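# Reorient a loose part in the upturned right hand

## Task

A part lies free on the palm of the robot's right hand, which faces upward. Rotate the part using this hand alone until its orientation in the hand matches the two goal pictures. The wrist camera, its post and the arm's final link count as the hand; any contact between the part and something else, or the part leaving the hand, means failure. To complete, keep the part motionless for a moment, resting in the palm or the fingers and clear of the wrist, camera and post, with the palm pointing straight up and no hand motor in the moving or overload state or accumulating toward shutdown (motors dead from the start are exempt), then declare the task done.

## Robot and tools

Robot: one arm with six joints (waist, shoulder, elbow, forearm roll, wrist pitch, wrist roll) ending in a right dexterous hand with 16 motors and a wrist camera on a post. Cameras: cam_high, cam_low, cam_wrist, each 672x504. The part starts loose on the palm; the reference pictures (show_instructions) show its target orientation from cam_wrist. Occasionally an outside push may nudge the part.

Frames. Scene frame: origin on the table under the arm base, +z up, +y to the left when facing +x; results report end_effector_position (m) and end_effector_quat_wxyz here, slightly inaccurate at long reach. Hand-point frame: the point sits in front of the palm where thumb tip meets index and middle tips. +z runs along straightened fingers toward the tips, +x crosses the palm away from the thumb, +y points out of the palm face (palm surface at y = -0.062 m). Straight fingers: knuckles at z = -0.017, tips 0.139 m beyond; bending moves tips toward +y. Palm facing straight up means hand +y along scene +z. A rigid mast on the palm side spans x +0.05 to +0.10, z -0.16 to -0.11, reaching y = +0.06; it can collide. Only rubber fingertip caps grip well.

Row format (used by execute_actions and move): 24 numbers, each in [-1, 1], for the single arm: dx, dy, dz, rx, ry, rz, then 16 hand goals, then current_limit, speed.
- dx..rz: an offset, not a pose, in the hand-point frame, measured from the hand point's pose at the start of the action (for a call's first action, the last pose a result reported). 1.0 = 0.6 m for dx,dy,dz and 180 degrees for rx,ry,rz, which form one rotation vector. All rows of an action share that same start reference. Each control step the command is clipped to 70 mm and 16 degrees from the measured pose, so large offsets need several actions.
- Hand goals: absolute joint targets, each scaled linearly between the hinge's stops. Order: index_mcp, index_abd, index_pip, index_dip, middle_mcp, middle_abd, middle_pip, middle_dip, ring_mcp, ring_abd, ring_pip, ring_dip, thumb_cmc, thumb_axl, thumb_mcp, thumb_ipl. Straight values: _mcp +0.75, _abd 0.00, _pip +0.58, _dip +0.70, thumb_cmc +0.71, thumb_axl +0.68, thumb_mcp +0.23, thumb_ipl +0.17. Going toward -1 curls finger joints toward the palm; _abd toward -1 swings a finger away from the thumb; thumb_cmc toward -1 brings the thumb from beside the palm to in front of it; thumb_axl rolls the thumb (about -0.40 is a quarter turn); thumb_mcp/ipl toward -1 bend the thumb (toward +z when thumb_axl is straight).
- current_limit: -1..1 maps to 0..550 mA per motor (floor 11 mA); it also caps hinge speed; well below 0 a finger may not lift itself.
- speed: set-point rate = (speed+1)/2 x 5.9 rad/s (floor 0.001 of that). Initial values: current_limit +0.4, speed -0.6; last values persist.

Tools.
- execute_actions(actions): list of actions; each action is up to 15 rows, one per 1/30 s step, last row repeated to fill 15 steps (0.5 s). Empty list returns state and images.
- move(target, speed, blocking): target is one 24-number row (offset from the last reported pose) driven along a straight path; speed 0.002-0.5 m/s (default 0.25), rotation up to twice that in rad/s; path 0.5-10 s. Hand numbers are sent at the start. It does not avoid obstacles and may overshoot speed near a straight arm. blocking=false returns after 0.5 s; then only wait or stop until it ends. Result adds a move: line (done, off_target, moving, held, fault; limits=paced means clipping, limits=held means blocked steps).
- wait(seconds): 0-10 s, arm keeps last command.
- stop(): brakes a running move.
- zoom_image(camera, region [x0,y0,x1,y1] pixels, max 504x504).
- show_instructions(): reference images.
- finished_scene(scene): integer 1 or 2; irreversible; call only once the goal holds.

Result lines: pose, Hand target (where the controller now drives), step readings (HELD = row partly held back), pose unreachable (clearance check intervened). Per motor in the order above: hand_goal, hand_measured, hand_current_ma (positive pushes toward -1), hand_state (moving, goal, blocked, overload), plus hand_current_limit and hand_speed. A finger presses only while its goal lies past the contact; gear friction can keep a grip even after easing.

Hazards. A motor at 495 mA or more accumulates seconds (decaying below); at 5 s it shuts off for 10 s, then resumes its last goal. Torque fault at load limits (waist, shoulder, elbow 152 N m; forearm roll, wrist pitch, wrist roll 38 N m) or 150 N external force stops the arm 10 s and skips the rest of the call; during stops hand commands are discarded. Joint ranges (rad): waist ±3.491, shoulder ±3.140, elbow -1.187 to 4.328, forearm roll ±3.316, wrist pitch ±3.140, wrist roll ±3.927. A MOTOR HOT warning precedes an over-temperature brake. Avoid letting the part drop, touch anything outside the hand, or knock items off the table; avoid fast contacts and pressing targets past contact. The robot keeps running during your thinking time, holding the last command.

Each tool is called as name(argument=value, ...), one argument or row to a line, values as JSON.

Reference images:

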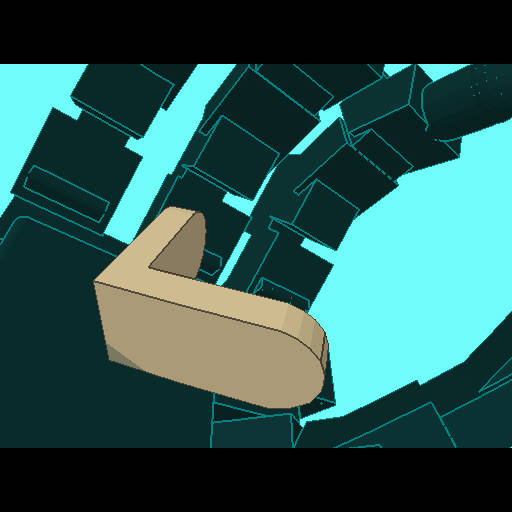

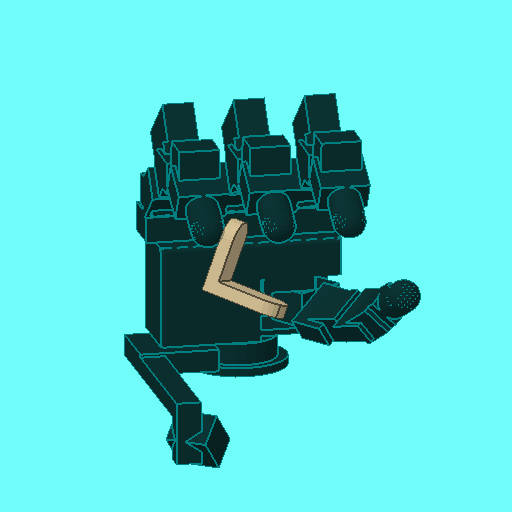

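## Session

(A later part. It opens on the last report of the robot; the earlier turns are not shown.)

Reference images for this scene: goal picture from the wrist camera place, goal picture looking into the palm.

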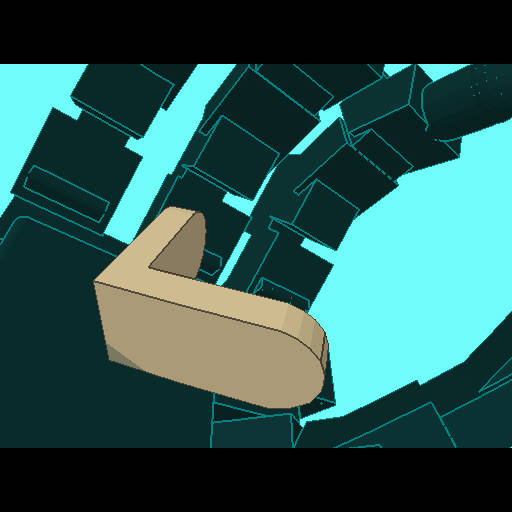

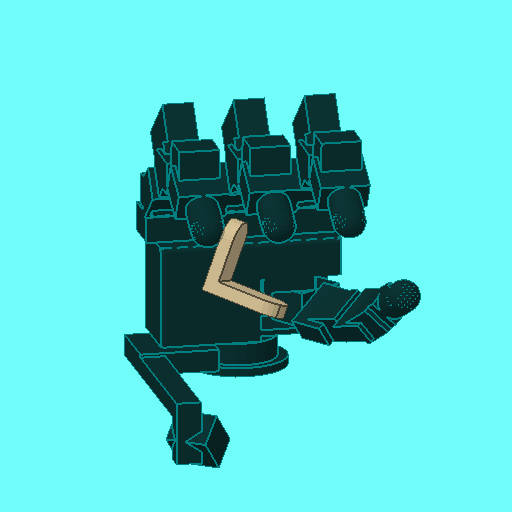

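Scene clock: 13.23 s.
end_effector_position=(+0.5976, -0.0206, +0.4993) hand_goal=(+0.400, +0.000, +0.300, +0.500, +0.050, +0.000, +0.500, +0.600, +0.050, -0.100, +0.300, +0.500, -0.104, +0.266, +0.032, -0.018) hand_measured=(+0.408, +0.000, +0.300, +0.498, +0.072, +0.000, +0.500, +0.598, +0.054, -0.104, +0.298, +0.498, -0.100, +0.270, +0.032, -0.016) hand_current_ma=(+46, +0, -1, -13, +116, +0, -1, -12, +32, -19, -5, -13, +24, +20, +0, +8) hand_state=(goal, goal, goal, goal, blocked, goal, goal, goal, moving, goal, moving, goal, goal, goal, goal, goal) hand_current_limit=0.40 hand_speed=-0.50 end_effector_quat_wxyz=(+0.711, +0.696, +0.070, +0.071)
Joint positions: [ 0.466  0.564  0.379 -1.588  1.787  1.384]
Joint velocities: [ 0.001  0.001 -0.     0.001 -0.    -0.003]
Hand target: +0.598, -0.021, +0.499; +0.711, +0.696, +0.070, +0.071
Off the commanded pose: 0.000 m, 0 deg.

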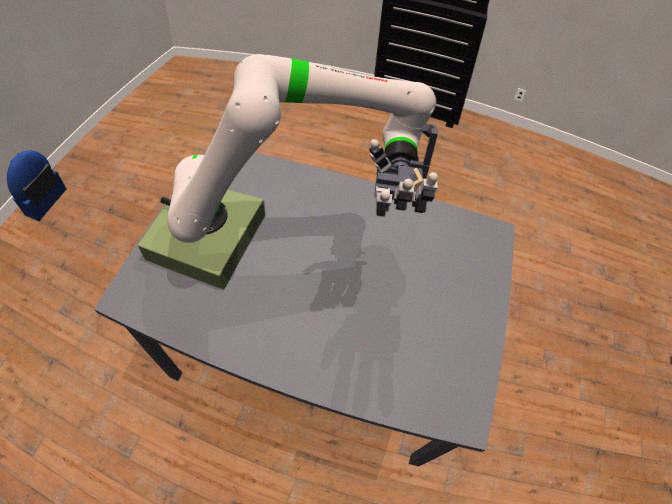

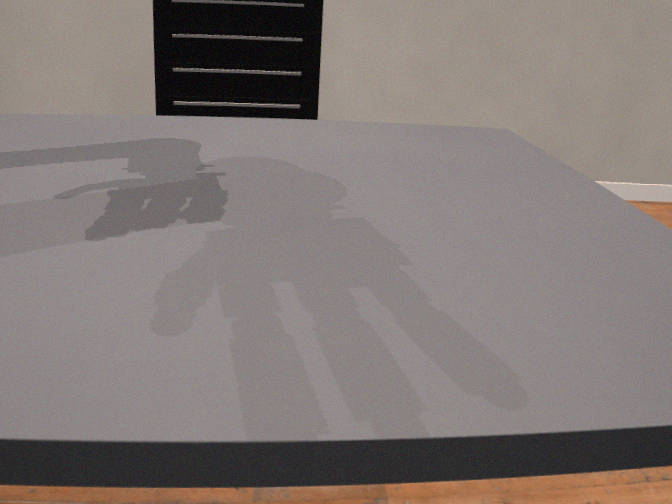

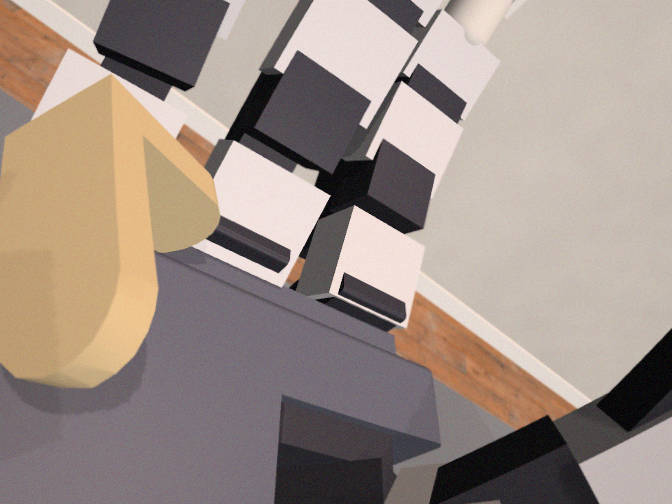

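execute_actions(
  actions=[
    [[0,0,0,0,0,0, 0.4,0,0.3,0.5, 0.05,0,0.5,0.6, 0.2,0,-0.2,-0.32, -0.104,0.266,0.032,-0.018, 0.4,-0.2]],
    [[0,0,0,0,0,0, 0.4,0,0.3,0.5, 0.05,0,0.5,0.6, 0.12,0,-0.5,-0.32, -0.104,0.266,0.032,-0.018, 0.4,-0.6]],
  ],
)

zoom_image(
  camera="cam_high",
  region=[350, 120, 470, 240],
)

Scene clock: 14.77 s.
end_effector_position=(+0.5976, -0.0206, +0.4993) hand_goal=(+0.400, +0.000, +0.300, +0.500, +0.050, +0.000, +0.500, +0.600, +0.120, +0.000, -0.500, -0.320, -0.104, +0.266, +0.032, -0.018) hand_measured=(+0.408, +0.000, +0.300, +0.498, +0.072, +0.000, +0.500, +0.598, +0.132, -0.004, -0.498, -0.318, -0.100, +0.270, +0.032, -0.016) hand_current_ma=(+46, +0, -1, -13, +116, +0, -1, -12, +71, -14, +5, +11, +24, +20, +0, +8) hand_state=(goal, goal, goal, goal, blocked, goal, goal, goal, goal, goal, goal, goal, goal, goal, goal, goal) hand_current_limit=0.40 hand_speed=-0.60 end_effector_quat_wxyz=(+0.711, +0.696, +0.070, +0.071)
Joint positions: [ 0.466  0.564  0.379 -1.588  1.787  1.384]
Joint velocities: [-0.     0.001  0.     0.001 -0.002 -0.001]
Hand target: +0.598, -0.021, +0.499; +0.711, +0.696, +0.070, +0.071
Off the commanded pose: 0.000 m, 0 deg.
Step readings (end_effector_position; steps 1 to 15: 1st action; 16 to 30: 2nd action):
0: (+0.5976, -0.0206, +0.4993)
1: (+0.5976, -0.0206, +0.4993)
2: (+0.5976, -0.0206, +0.4993)
4: (+0.5976, -0.0206, +0.4993)
8: (+0.5976, -0.0206, +0.4993)
15: (+0.5976, -0.0206, +0.4993)
16: (+0.5976, -0.0206, +0.4993)
17: (+0.5976, -0.0206, +0.4993)
19: (+0.5976, -0.0206, +0.4993)
23: (+0.5976, -0.0206, +0.4993)
30: end_effector_position above

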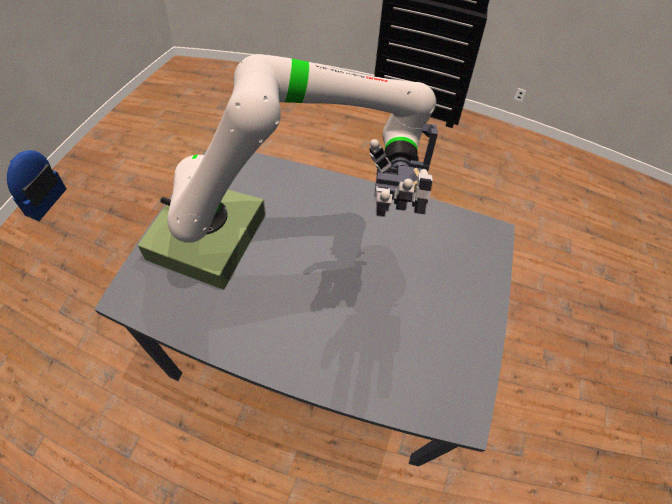

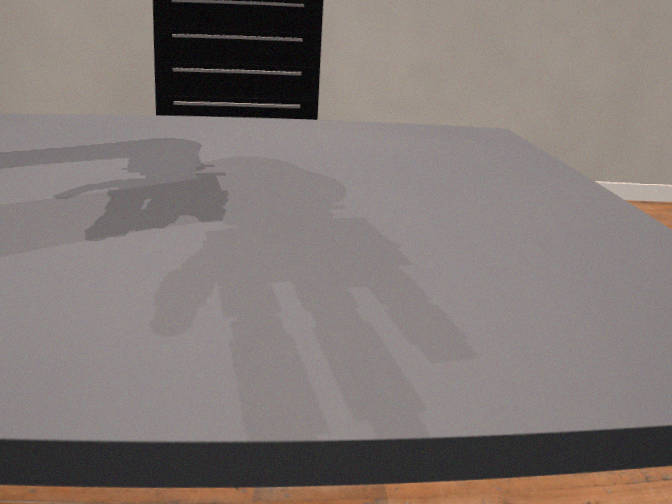

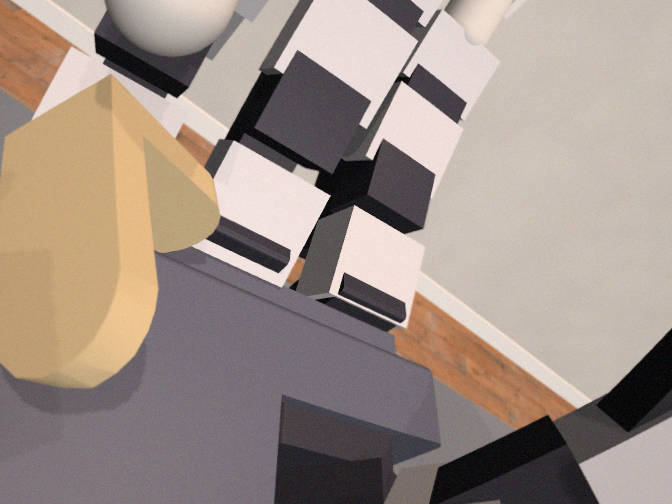

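Region (350, 120, 470, 240) of cam_high's 672x504 image, scaled by 4.200, with more detail than that image has.

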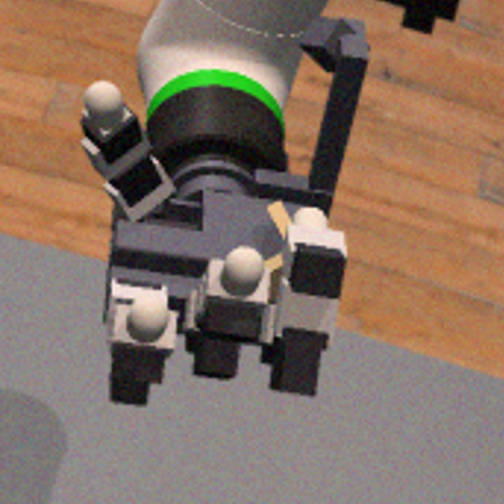

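execute_actions(
  actions=[
    [[0,0,0,0,0,0, 0.4,0,0.3,0.5, 0.05,0,0.5,0.6, 0.12,0,-0.65,-0.36, -0.104,0.266,0.032,-0.018, 0.4,-0.8]],
  ],
)

execute_actions(
  actions=[
    [[0,0,0,0,0,0, 0.4,0,0.3,0.5, 0.05,0,0.5,0.6, -0.02,0,-0.63,-0.34, -0.104,0.266,0.032,-0.018, 0.4,-0.8]],
  ],
)

Scene clock: 15.47 s.
end_effector_position=(+0.5976, -0.0206, +0.4993) hand_goal=(+0.400, +0.000, +0.300, +0.500, +0.050, +0.000, +0.500, +0.600, +0.120, +0.000, -0.650, -0.360, -0.104, +0.266, +0.032, -0.018) hand_measured=(+0.408, +0.000, +0.300, +0.498, +0.072, +0.000, +0.500, +0.598, +0.132, -0.002, -0.628, -0.356, -0.100, +0.270, +0.032, -0.016) hand_current_ma=(+46, +0, -1, -13, +116, +0, -1, -12, +70, -11, +112, +20, +24, +20, +0, +8) hand_state=(goal, goal, goal, goal, blocked, goal, goal, goal, goal, goal, blocked, goal, goal, goal, goal, goal) hand_current_limit=0.40 hand_speed=-0.80 end_effector_quat_wxyz=(+0.711, +0.696, +0.070, +0.071)
Joint positions: [ 0.466  0.564  0.379 -1.588  1.787  1.384]
Joint velocities: [-0. -0. -0. -0. -0. -0.]
Hand target: +0.598, -0.021, +0.499; +0.711, +0.696, +0.070, +0.071
Off the commanded pose: 0.000 m, 0 deg.
Step readings (end_effector_position):
0: (+0.5976, -0.0206, +0.4993)
1: (+0.5976, -0.0206, +0.4993)
2: (+0.5976, -0.0206, +0.4993)
4: (+0.5976, -0.0206, +0.4993)
8: (+0.5976, -0.0206, +0.4993)
15: end_effector_position above

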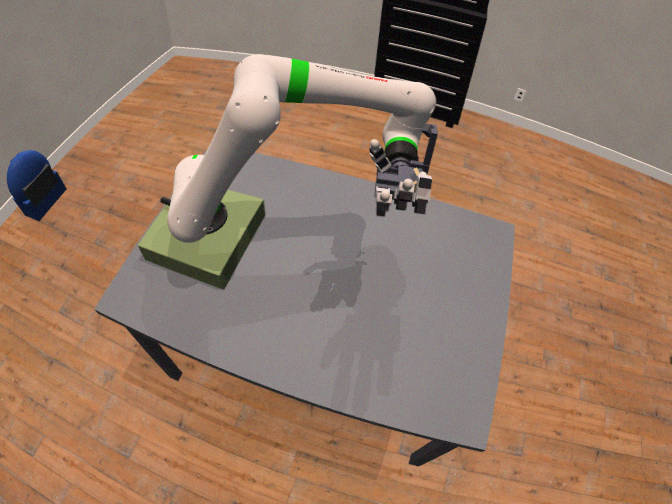

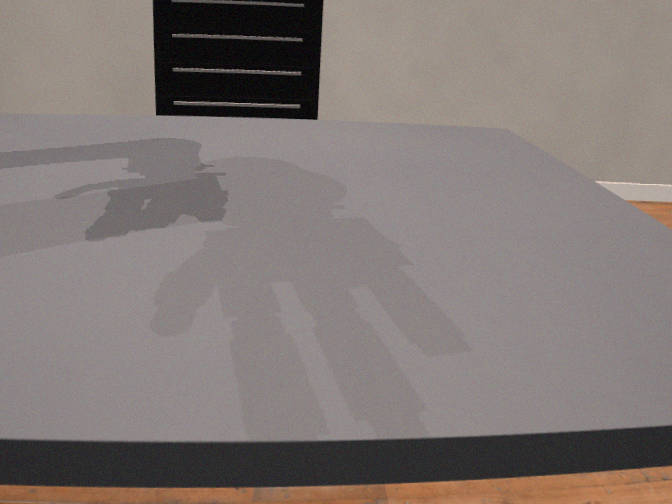

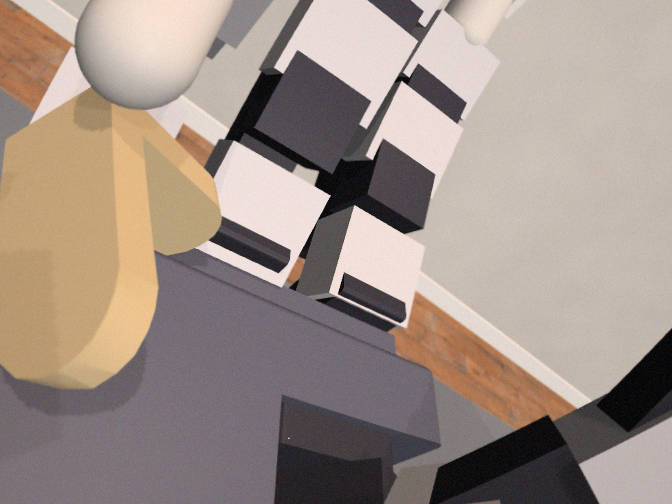

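Scene clock: 15.97 s.
end_effector_position=(+0.5976, -0.0206, +0.4993) hand_goal=(+0.400, +0.000, +0.300, +0.500, +0.050, +0.000, +0.500, +0.600, -0.020, +0.000, -0.630, -0.340, -0.104, +0.266, +0.032, -0.018) hand_measured=(+0.408, +0.000, +0.300, +0.498, +0.072, +0.000, +0.500, +0.598, +0.034, -0.002, -0.604, -0.330, -0.100, +0.270, +0.032, -0.016) hand_current_ma=(+46, +0, -1, -13, +116, +0, -1, -12, +294, -11, +138, +55, +24, +20, +0, +8) hand_state=(goal, goal, goal, goal, blocked, goal, goal, goal, blocked, goal, blocked, goal, goal, goal, goal, goal) hand_current_limit=0.40 hand_speed=-0.80 end_effector_quat_wxyz=(+0.711, +0.696, +0.070, +0.071)
Joint positions: [ 0.466  0.564  0.379 -1.588  1.787  1.384]
Joint velocities: [ 0.     0.    -0.     0.     0.     0.001]
Hand target: +0.598, -0.021, +0.499; +0.711, +0.696, +0.070, +0.071
Off the commanded pose: 0.000 m, 0 deg.
Step readings (end_effector_position):
0: (+0.5976, -0.0206, +0.4993)
1: (+0.5976, -0.0206, +0.4993)
2: (+0.5976, -0.0206, +0.4993)
4: (+0.5976, -0.0206, +0.4993)
8: (+0.5976, -0.0206, +0.4993)
15: end_effector_position above

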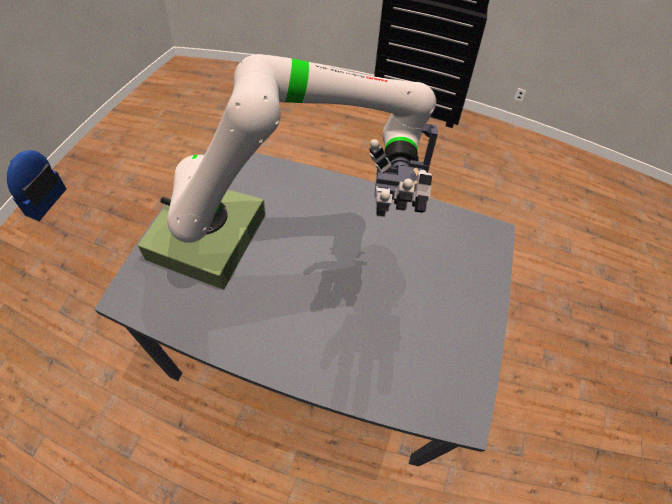

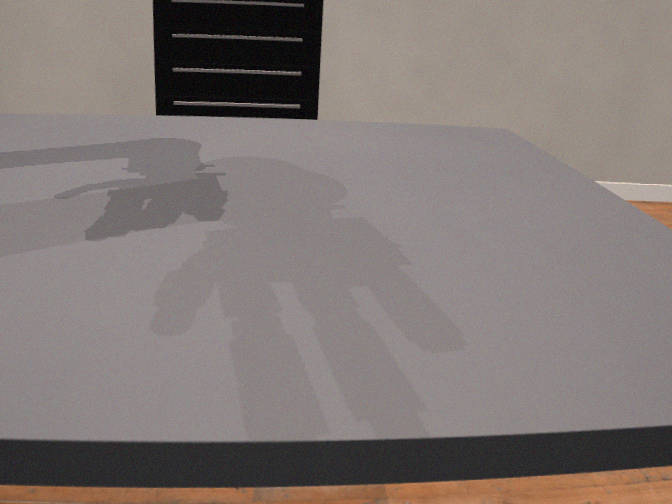

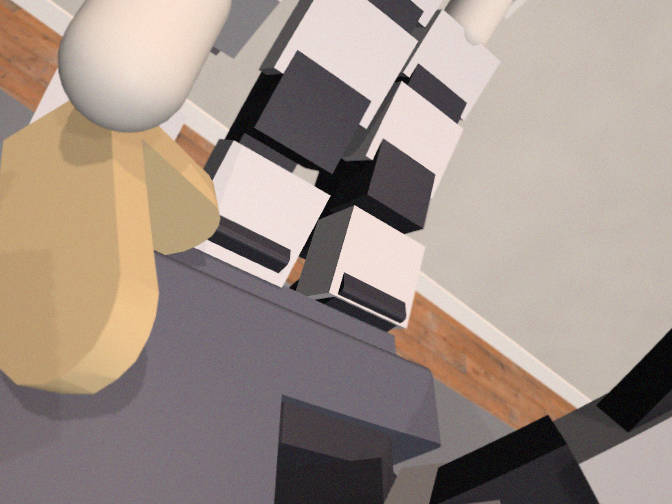

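execute_actions(
  actions=[
    [[0,0,0,0,0,0, 0.4,0,0.3,0.5, 0.05,0,0.5,0.6, -0.06,0,-0.58,-0.32, -0.104,0.266,0.032,-0.018, 0.4,-0.8],[0,0,0,0,0,0, 0.4,0,0.3,0.5, 0.05,0,0.5,0.6, -0.06,0,-0.58,-0.32, -0.104,0.266,0.032,-0.018, 0.4,-0.8],[0,0,0,0,0,0, 0.4,0,0.3,0.5, 0.05,0,0.5,0.6, -0.06,0,-0.58,-0.32, -0.104,0.266,0.032,-0.018, 0.4,-0.8],[0,0,0,0,0,0, 0.4,0,0.3,0.5, 0.05,0,0.5,0.6, -0.06,0,-0.58,-0.32, -0.104,0.266,0.032,-0.018, 0.4,-0.8],[0,0,0,0,0,0, 0.4,0,0.3,0.5, 0.05,0,0.5,0.6, -0.16,0,-0.53,-0.3, -0.104,0.266,0.032,-0.018, 0.4,-0.8]],
  ],
)

execute_actions(
  actions=[
    [[0,0,0,0,0,0, 0.4,0,0.3,0.5, 0.05,0,0.5,0.6, -0.23,0,-0.49,-0.28, -0.104,0.266,0.032,-0.018, 0.4,-0.8],[0,0,0,0,0,0, 0.4,0,0.3,0.5, 0.05,0,0.5,0.6, -0.23,0,-0.49,-0.28, -0.104,0.266,0.032,-0.018, 0.4,-0.8],[0,0,0,0,0,0, 0.4,0,0.3,0.5, 0.05,0,0.5,0.6, -0.23,0,-0.49,-0.28, -0.104,0.266,0.032,-0.018, 0.4,-0.8],[0,0,0,0,0,0, 0.4,0,0.3,0.5, 0.05,0,0.5,0.6, -0.23,0,-0.49,-0.28, -0.104,0.266,0.032,-0.018, 0.4,-0.8],[0,0,0,0,0,0, 0.4,0,0.3,0.5, 0.05,0,0.5,0.6, -0.23,0,-0.49,-0.28, -0.104,0.266,0.032,-0.018, 0.4,-0.8],[0,0,0,0,0,0, 0.4,0,0.3,0.5, 0.05,0,0.5,0.6, -0.3,0,-0.445,-0.26, -0.104,0.266,0.032,-0.018, 0.4,-0.8]],
  ],
)

zoom_image(
  camera="cam_high",
  region=[350, 120, 470, 240],
)

Scene clock: 17.00 s.
end_effector_position=(+0.5976, -0.0206, +0.4993) hand_goal=(+0.400, +0.000, +0.300, +0.500, +0.050, +0.000, +0.500, +0.600, -0.160, +0.000, -0.530, -0.300, -0.104, +0.266, +0.032, -0.018) hand_measured=(+0.408, +0.000, +0.300, +0.498, +0.072, +0.000, +0.500, +0.598, -0.144, -0.002, -0.530, -0.300, -0.100, +0.270, +0.032, -0.016) hand_current_ma=(+46, +0, -1, -13, +116, +0, -1, -12, +83, -11, +5, -2, +24, +20, +0, +8) hand_state=(goal, goal, goal, goal, blocked, goal, goal, goal, moving, goal, goal, goal, goal, goal, goal, goal) hand_current_limit=0.40 hand_speed=-0.80 end_effector_quat_wxyz=(+0.711, +0.696, +0.070, +0.071)
Joint positions: [ 0.466  0.564  0.379 -1.588  1.787  1.384]
Joint velocities: [-0.    -0.001 -0.    -0.     0.     0.   ]
Hand target: +0.598, -0.021, +0.499; +0.711, +0.696, +0.070, +0.071
Off the commanded pose: 0.000 m, 0 deg.
Step readings (end_effector_position):
0: (+0.5976, -0.0206, +0.4993)
1: (+0.5976, -0.0206, +0.4993)
2: (+0.5976, -0.0206, +0.4993)
4: (+0.5976, -0.0206, +0.4993)
8: (+0.5976, -0.0206, +0.4993)
15: end_effector_position above

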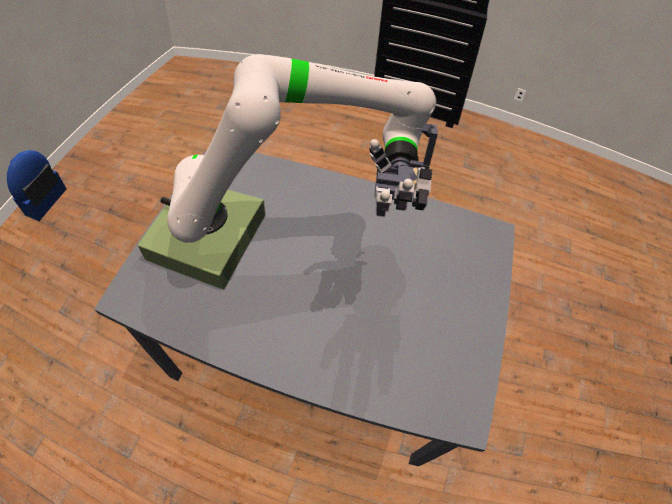

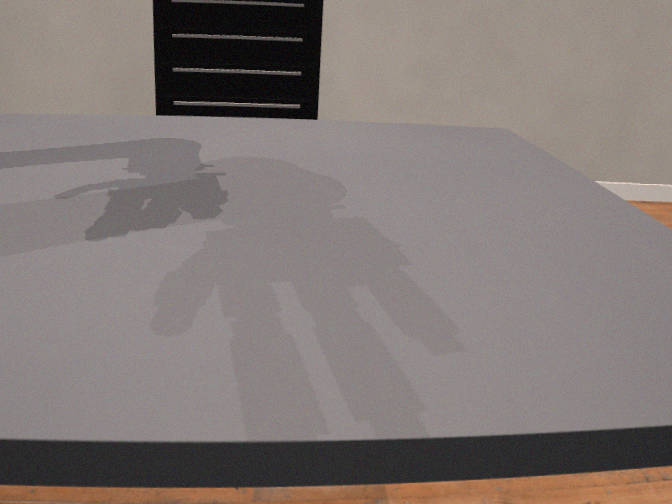

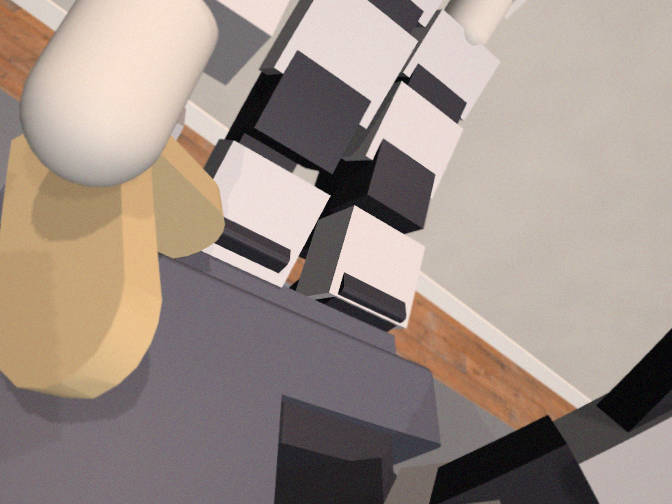

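Scene clock: 17.50 s.
end_effector_position=(+0.5976, -0.0206, +0.4993) hand_goal=(+0.400, +0.000, +0.300, +0.500, +0.050, +0.000, +0.500, +0.600, -0.300, +0.000, -0.444, -0.260, -0.104, +0.266, +0.032, -0.018) hand_measured=(+0.408, +0.000, +0.300, +0.498, +0.072, +0.000, +0.500, +0.598, -0.296, -0.002, -0.452, -0.264, -0.100, +0.270, +0.032, -0.016) hand_current_ma=(+46, +0, -1, -13, +116, +0, -1, -12, +18, -11, -41, -20, +24, +20, +0, +8) hand_state=(goal, goal, goal, goal, blocked, goal, goal, goal, goal, goal, goal, goal, goal, goal, goal, goal) hand_current_limit=0.40 hand_speed=-0.80 end_effector_quat_wxyz=(+0.711, +0.696, +0.070, +0.071)
Joint positions: [ 0.466  0.564  0.379 -1.588  1.787  1.384]
Joint velocities: [ 0.    -0.001  0.     0.001  0.     0.   ]
Hand target: +0.598, -0.021, +0.499; +0.711, +0.696, +0.070, +0.071
Off the commanded pose: 0.000 m, 0 deg.
Step readings (end_effector_position):
0: (+0.5976, -0.0206, +0.4993)
1: (+0.5976, -0.0206, +0.4993)
2: (+0.5976, -0.0206, +0.4993)
4: (+0.5976, -0.0206, +0.4993)
8: (+0.5976, -0.0206, +0.4993)
15: end_effector_position above

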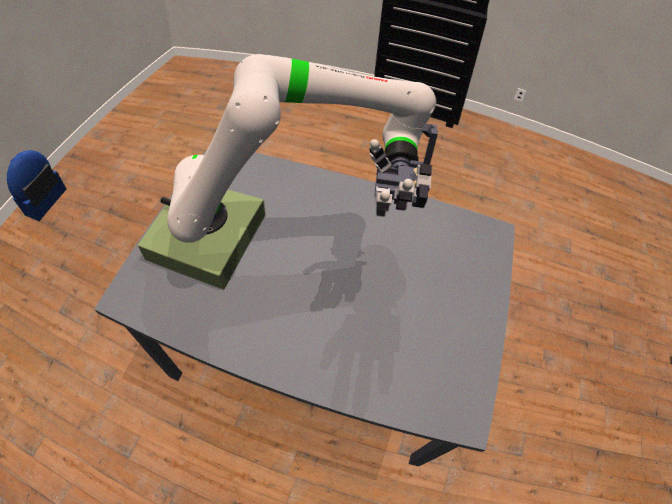

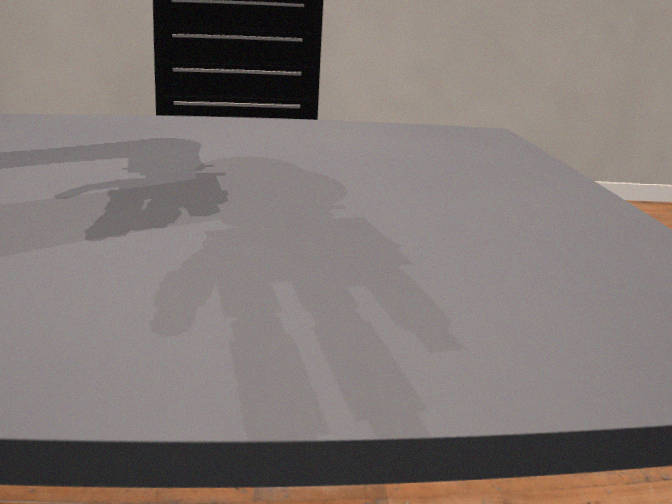

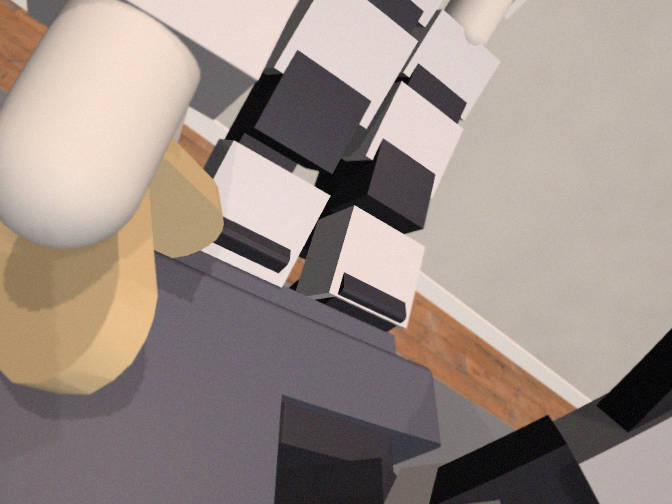

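Region (350, 120, 470, 240) of cam_high's 672x504 image, scaled by 4.200, with more detail than that image has.

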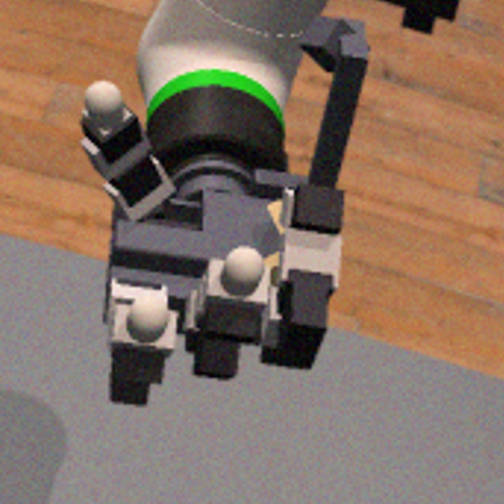

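execute_actions(
  actions=[
    [[0,0,0,0,0,0, 0.4,0,0.3,0.5, 0.05,0,0.5,0.6, 0.0,0,-0.25,-0.26, -0.104,0.266,0.032,-0.018, 0.4,-0.3],[0,0,0,0,0,0, 0.4,0,0.3,0.5, 0.05,0,0.5,0.6, 0.0,0,-0.25,-0.26, -0.104,0.266,0.032,-0.018, 0.4,-0.3],[0,0,0,0,0,0, 0.4,0,0.3,0.5, 0.05,0,0.5,0.6, 0.55,0,-0.25,-0.26, -0.104,0.266,0.032,-0.018, 0.4,-0.3]],
    [[0,0,0,0,0,0, 0.4,0,0.3,0.5, 0.05,0,0.5,0.6, 0.6,0,-0.85,-0.5, -0.104,0.266,0.032,-0.018, 0.4,-0.3]],
  ],
)

zoom_image(
  camera="cam_high",
  region=[350, 120, 470, 240],
)

Scene clock: 18.80 s.
end_effector_position=(+0.5976, -0.0206, +0.4993) hand_goal=(+0.400, +0.000, +0.300, +0.500, +0.050, +0.000, +0.500, +0.600, +0.600, +0.000, -0.850, -0.500, -0.104, +0.266, +0.032, -0.018) hand_measured=(+0.408, +0.000, +0.300, +0.498, +0.072, +0.000, +0.500, +0.598, +0.606, -0.002, -0.722, -0.498, -0.100, +0.270, +0.032, -0.016) hand_current_ma=(+46, +0, -1, -13, +116, +0, -1, -12, +33, -11, +53, +11, +24, +20, +0, +8) hand_state=(goal, goal, goal, goal, blocked, goal, goal, goal, goal, goal, moving, goal, goal, goal, goal, goal) hand_current_limit=0.40 hand_speed=-0.30 end_effector_quat_wxyz=(+0.711, +0.696, +0.070, +0.071)
Joint positions: [ 0.466  0.564  0.379 -1.588  1.787  1.384]
Joint velocities: [-0.     0.001 -0.    -0.    -0.001  0.   ]
Hand target: +0.598, -0.021, +0.499; +0.711, +0.696, +0.070, +0.071
Off the commanded pose: 0.000 m, 0 deg.
Step readings (end_effector_position; steps 1 to 15: 1st action; 16 to 30: 2nd action):
0: (+0.5976, -0.0206, +0.4993)
1: (+0.5976, -0.0206, +0.4993)
2: (+0.5976, -0.0206, +0.4993)
4: (+0.5976, -0.0206, +0.4993)
8: (+0.5976, -0.0206, +0.4993)
15: (+0.5976, -0.0206, +0.4993)
16: (+0.5976, -0.0206, +0.4993)
17: (+0.5976, -0.0206, +0.4993)
19: (+0.5976, -0.0206, +0.4993)
23: (+0.5976, -0.0206, +0.4993)
30: end_effector_position above

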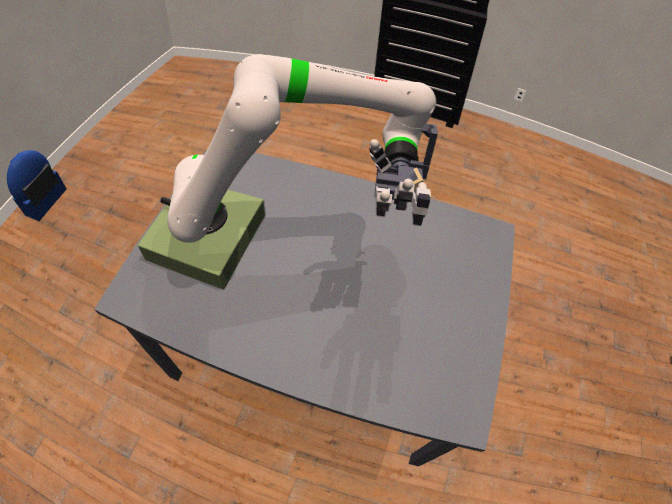

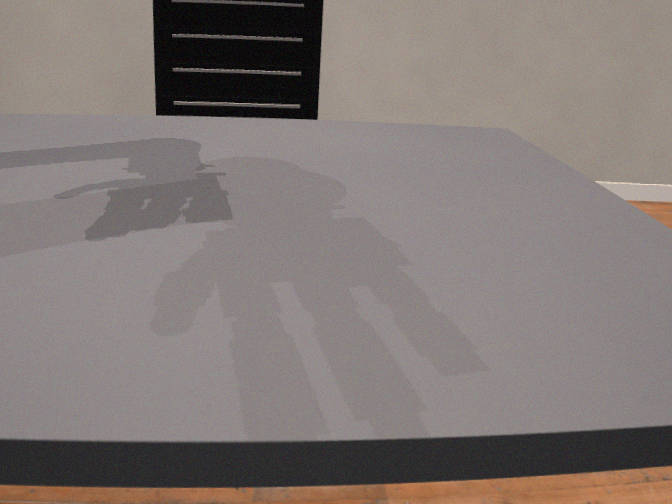

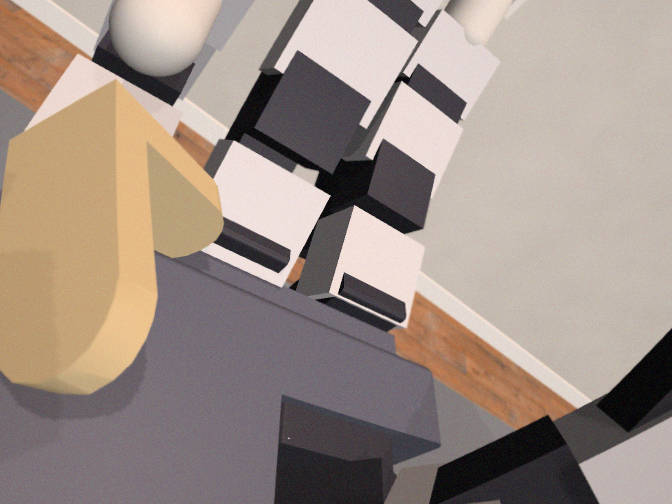

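Region (350, 120, 470, 240) of cam_high's 672x504 image, scaled by 4.200, with more detail than that image has.

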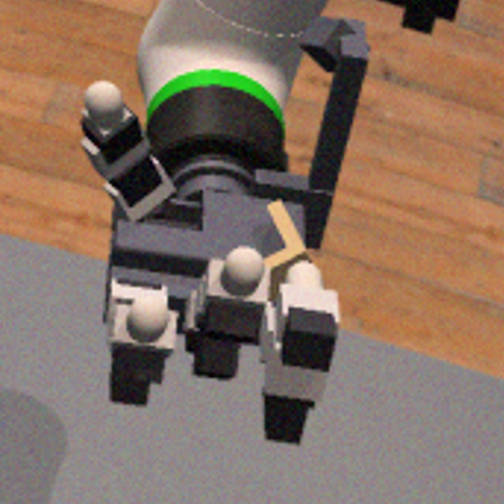

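execute_actions(
  actions=[
    [[0,0,0,0,0,0, 0.4,0,0.3,0.5, 0.05,0,0.5,0.6, 0.3,0,-0.78,-0.48, -0.104,0.266,0.032,-0.018, 0.4,-0.7]],
  ],
)

execute_actions(
  actions=[
    [[0,0,0,0,0,0, 0.4,0,0.3,0.5, 0.05,0,0.5,0.6, 0.05,0,-0.74,-0.42, -0.104,0.266,0.032,-0.018, 0.4,-0.7]],
  ],
)

Scene clock: 19.43 s.
end_effector_position=(+0.5976, -0.0206, +0.4993) hand_goal=(+0.400, +0.000, +0.300, +0.500, +0.050, +0.000, +0.500, +0.600, +0.300, +0.000, -0.780, -0.480, -0.104, +0.266, +0.032, -0.018) hand_measured=(+0.408, +0.000, +0.300, +0.498, +0.072, +0.000, +0.500, +0.598, +0.330, -0.002, -0.784, -0.484, -0.100, +0.270, +0.032, -0.016) hand_current_ma=(+46, +0, -1, -13, +116, +0, -1, -12, +75, -11, -11, -16, +24, +20, +0, +8) hand_state=(goal, goal, goal, goal, blocked, goal, goal, goal, moving, goal, moving, goal, goal, goal, goal, goal) hand_current_limit=0.40 hand_speed=-0.70 end_effector_quat_wxyz=(+0.711, +0.696, +0.070, +0.071)
Joint positions: [ 0.466  0.564  0.379 -1.588  1.787  1.384]
Joint velocities: [-0.    -0.    -0.    -0.001 -0.    -0.   ]
Hand target: +0.598, -0.021, +0.499; +0.711, +0.696, +0.070, +0.071
Off the commanded pose: 0.000 m, 0 deg.
Step readings (end_effector_position):
0: (+0.5976, -0.0206, +0.4993)
1: (+0.5976, -0.0206, +0.4993)
2: (+0.5976, -0.0206, +0.4993)
4: (+0.5976, -0.0206, +0.4993)
8: (+0.5976, -0.0206, +0.4993)
15: end_effector_position above

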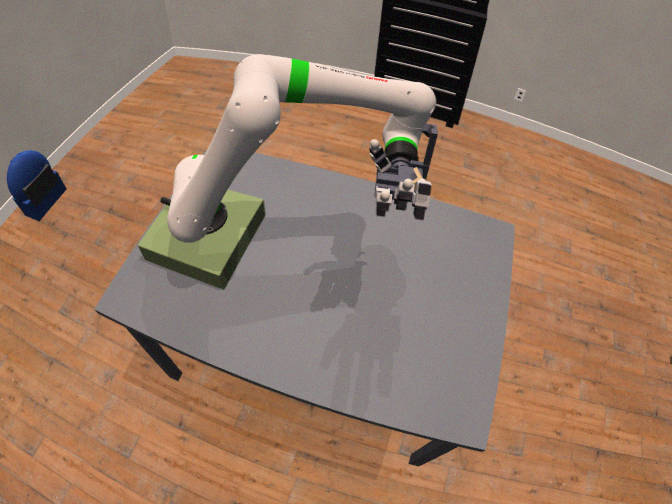

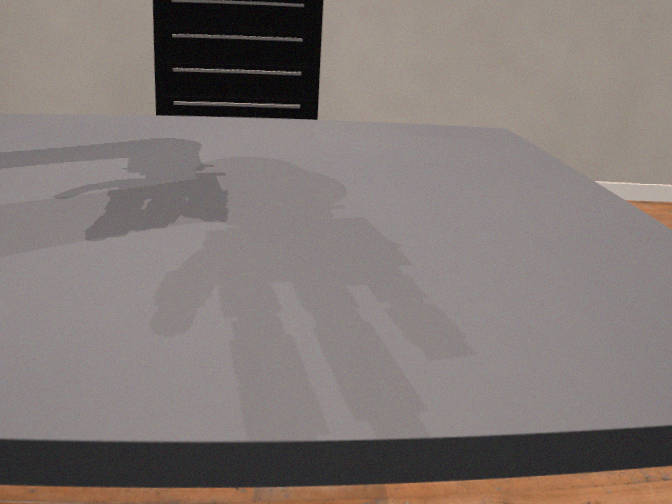

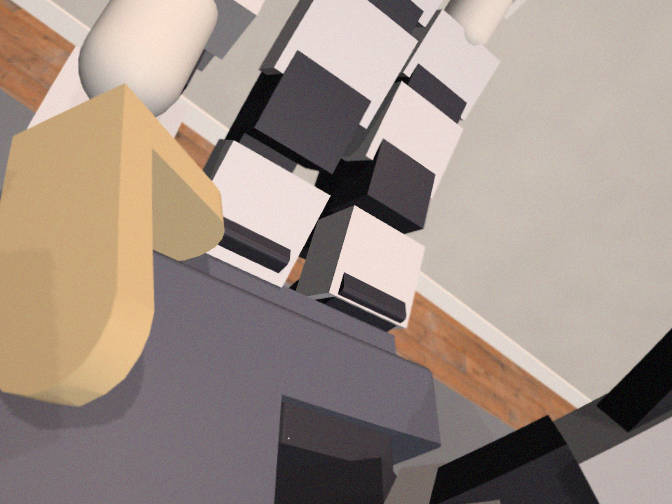

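Scene clock: 19.93 s.
end_effector_position=(+0.5976, -0.0206, +0.4993) hand_goal=(+0.400, +0.000, +0.300, +0.500, +0.050, +0.000, +0.500, +0.600, +0.050, +0.000, -0.740, -0.420, -0.104, +0.266, +0.032, -0.018) hand_measured=(+0.408, +0.000, +0.300, +0.498, +0.072, +0.000, +0.500, +0.598, +0.180, -0.002, -0.718, -0.414, -0.100, +0.270, +0.032, -0.016) hand_current_ma=(+46, +0, -1, -13, +116, +0, -1, -12, +379, -11, +125, +30, +24, +20, +0, +8) hand_state=(goal, goal, goal, goal, blocked, goal, goal, goal, moving, goal, moving, goal, goal, goal, goal, goal) hand_current_limit=0.40 hand_speed=-0.70 end_effector_quat_wxyz=(+0.711, +0.696, +0.070, +0.071)
Joint positions: [ 0.466  0.564  0.379 -1.588  1.787  1.384]
Joint velocities: [ 0.     0.001  0.001  0.002  0.    -0.002]
Hand target: +0.598, -0.021, +0.499; +0.711, +0.696, +0.070, +0.071
Off the commanded pose: 0.000 m, 0 deg.
Step readings (end_effector_position):
0: (+0.5976, -0.0206, +0.4993)
1: (+0.5976, -0.0206, +0.4993)
2: (+0.5976, -0.0206, +0.4993)
4: (+0.5976, -0.0206, +0.4993)
8: (+0.5976, -0.0206, +0.4993)
15: end_effector_position above

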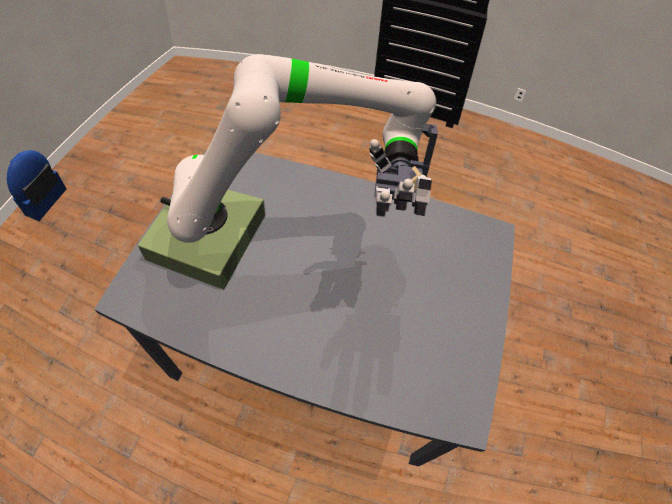

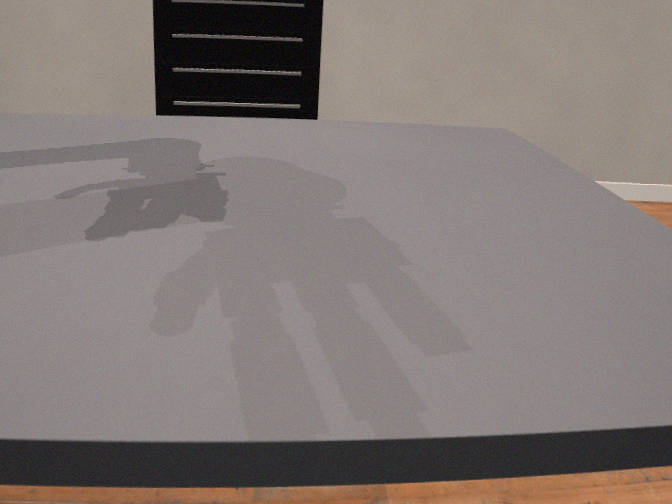

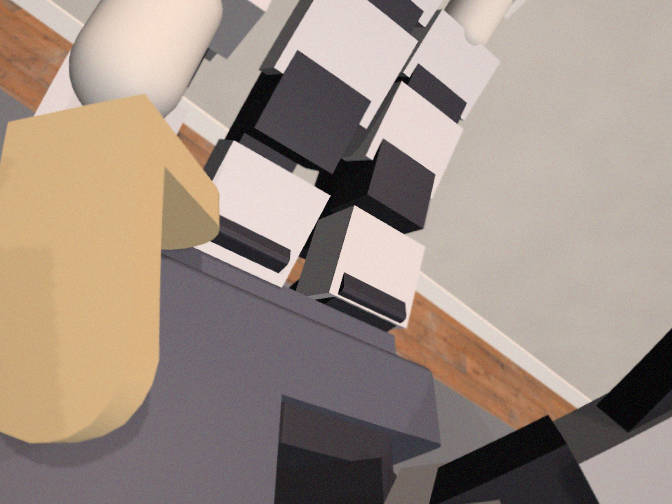

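execute_actions(
  actions=[
    [[0,0,0,0,0,0, 0.4,0,0.3,0.5, 0.4,0,0.5,0.6, 0.5,0,-0.5,-0.3, -0.104,0.266,0.032,-0.018, 0.4,-0.5]],
    [[0,0,0,0,0,0, 0.4,0,0.3,0.5, 0.5,0,0.5,0.6, 0.5,0,0.2,0.3, -0.104,0.266,0.032,-0.018, 0.4,-0.3]],
  ],
)

zoom_image(
  camera="cam_high",
  region=[370, 140, 450, 220],
)

Scene clock: 21.10 s.
end_effector_position=(+0.5976, -0.0206, +0.4993) hand_goal=(+0.400, +0.000, +0.300, +0.500, +0.500, +0.000, +0.500, +0.600, +0.500, +0.000, +0.200, +0.300, -0.104, +0.266, +0.032, -0.018) hand_measured=(+0.408, +0.000, +0.300, +0.498, +0.510, +0.000, +0.500, +0.598, +0.508, -0.002, -0.034, +0.172, -0.100, +0.270, +0.032, -0.016) hand_current_ma=(+46, +0, -1, -13, +58, +0, +5, -11, +41, -11, -50, -61, +24, +20, +0, +8) hand_state=(goal, goal, goal, goal, goal, goal, goal, goal, goal, goal, moving, moving, goal, goal, goal, goal) hand_current_limit=0.40 hand_speed=-0.30 end_effector_quat_wxyz=(+0.711, +0.696, +0.070, +0.071)
Joint positions: [ 0.466  0.564  0.379 -1.588  1.787  1.384]
Joint velocities: [-0.    -0.     0.001  0.    -0.001 -0.001]
Hand target: +0.598, -0.021, +0.499; +0.711, +0.696, +0.070, +0.071
Off the commanded pose: 0.000 m, 0 deg.
Step readings (end_effector_position; steps 1 to 15: 1st action; 16 to 30: 2nd action):
0: (+0.5976, -0.0206, +0.4993)
1: (+0.5976, -0.0206, +0.4993)
2: (+0.5976, -0.0206, +0.4993)
4: (+0.5976, -0.0206, +0.4993)
8: (+0.5976, -0.0206, +0.4993)
15: (+0.5976, -0.0206, +0.4993)
16: (+0.5976, -0.0206, +0.4993)
17: (+0.5976, -0.0206, +0.4993)
19: (+0.5976, -0.0206, +0.4993)
23: (+0.5976, -0.0206, +0.4993)
30: end_effector_position above

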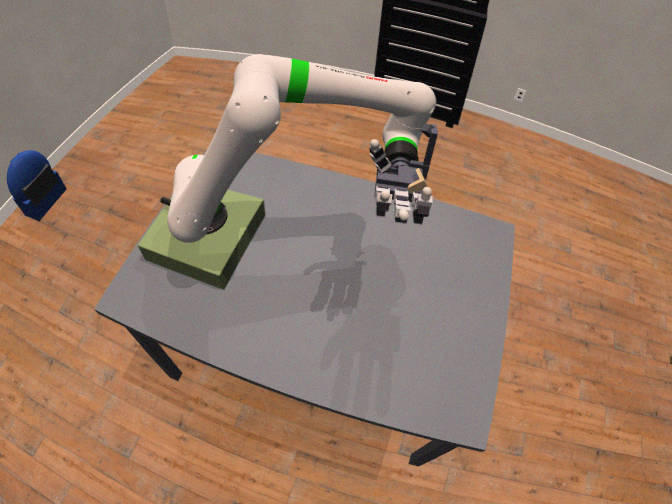

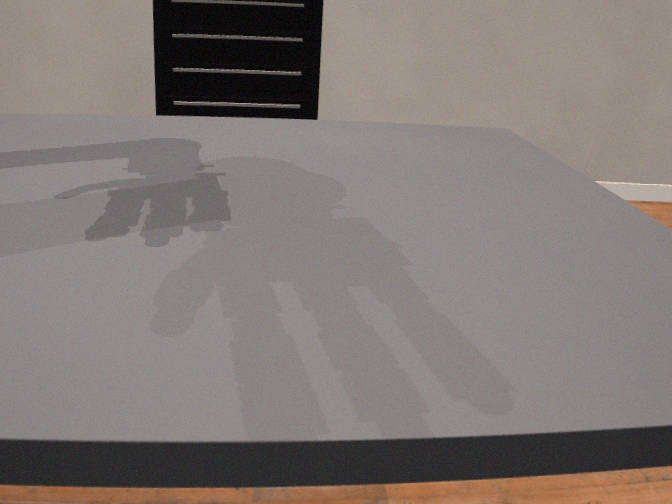

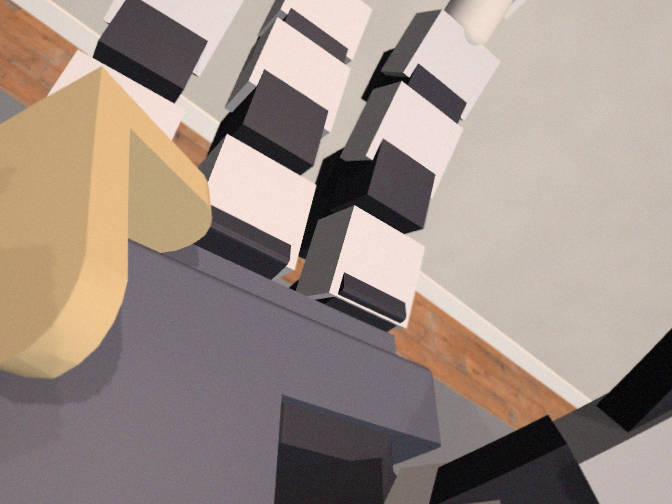

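Region (370, 140, 450, 220) of cam_high's 672x504 image, scaled by 6.300, with more detail than that image has.

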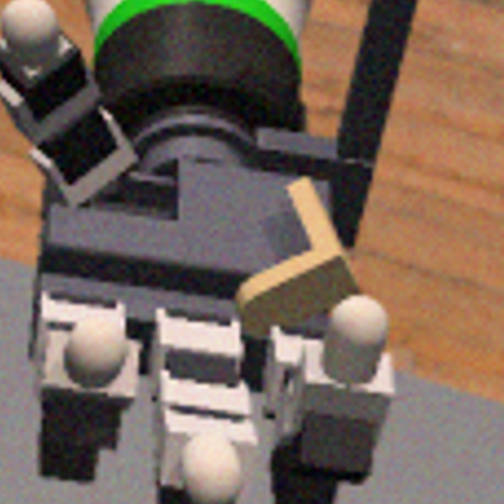

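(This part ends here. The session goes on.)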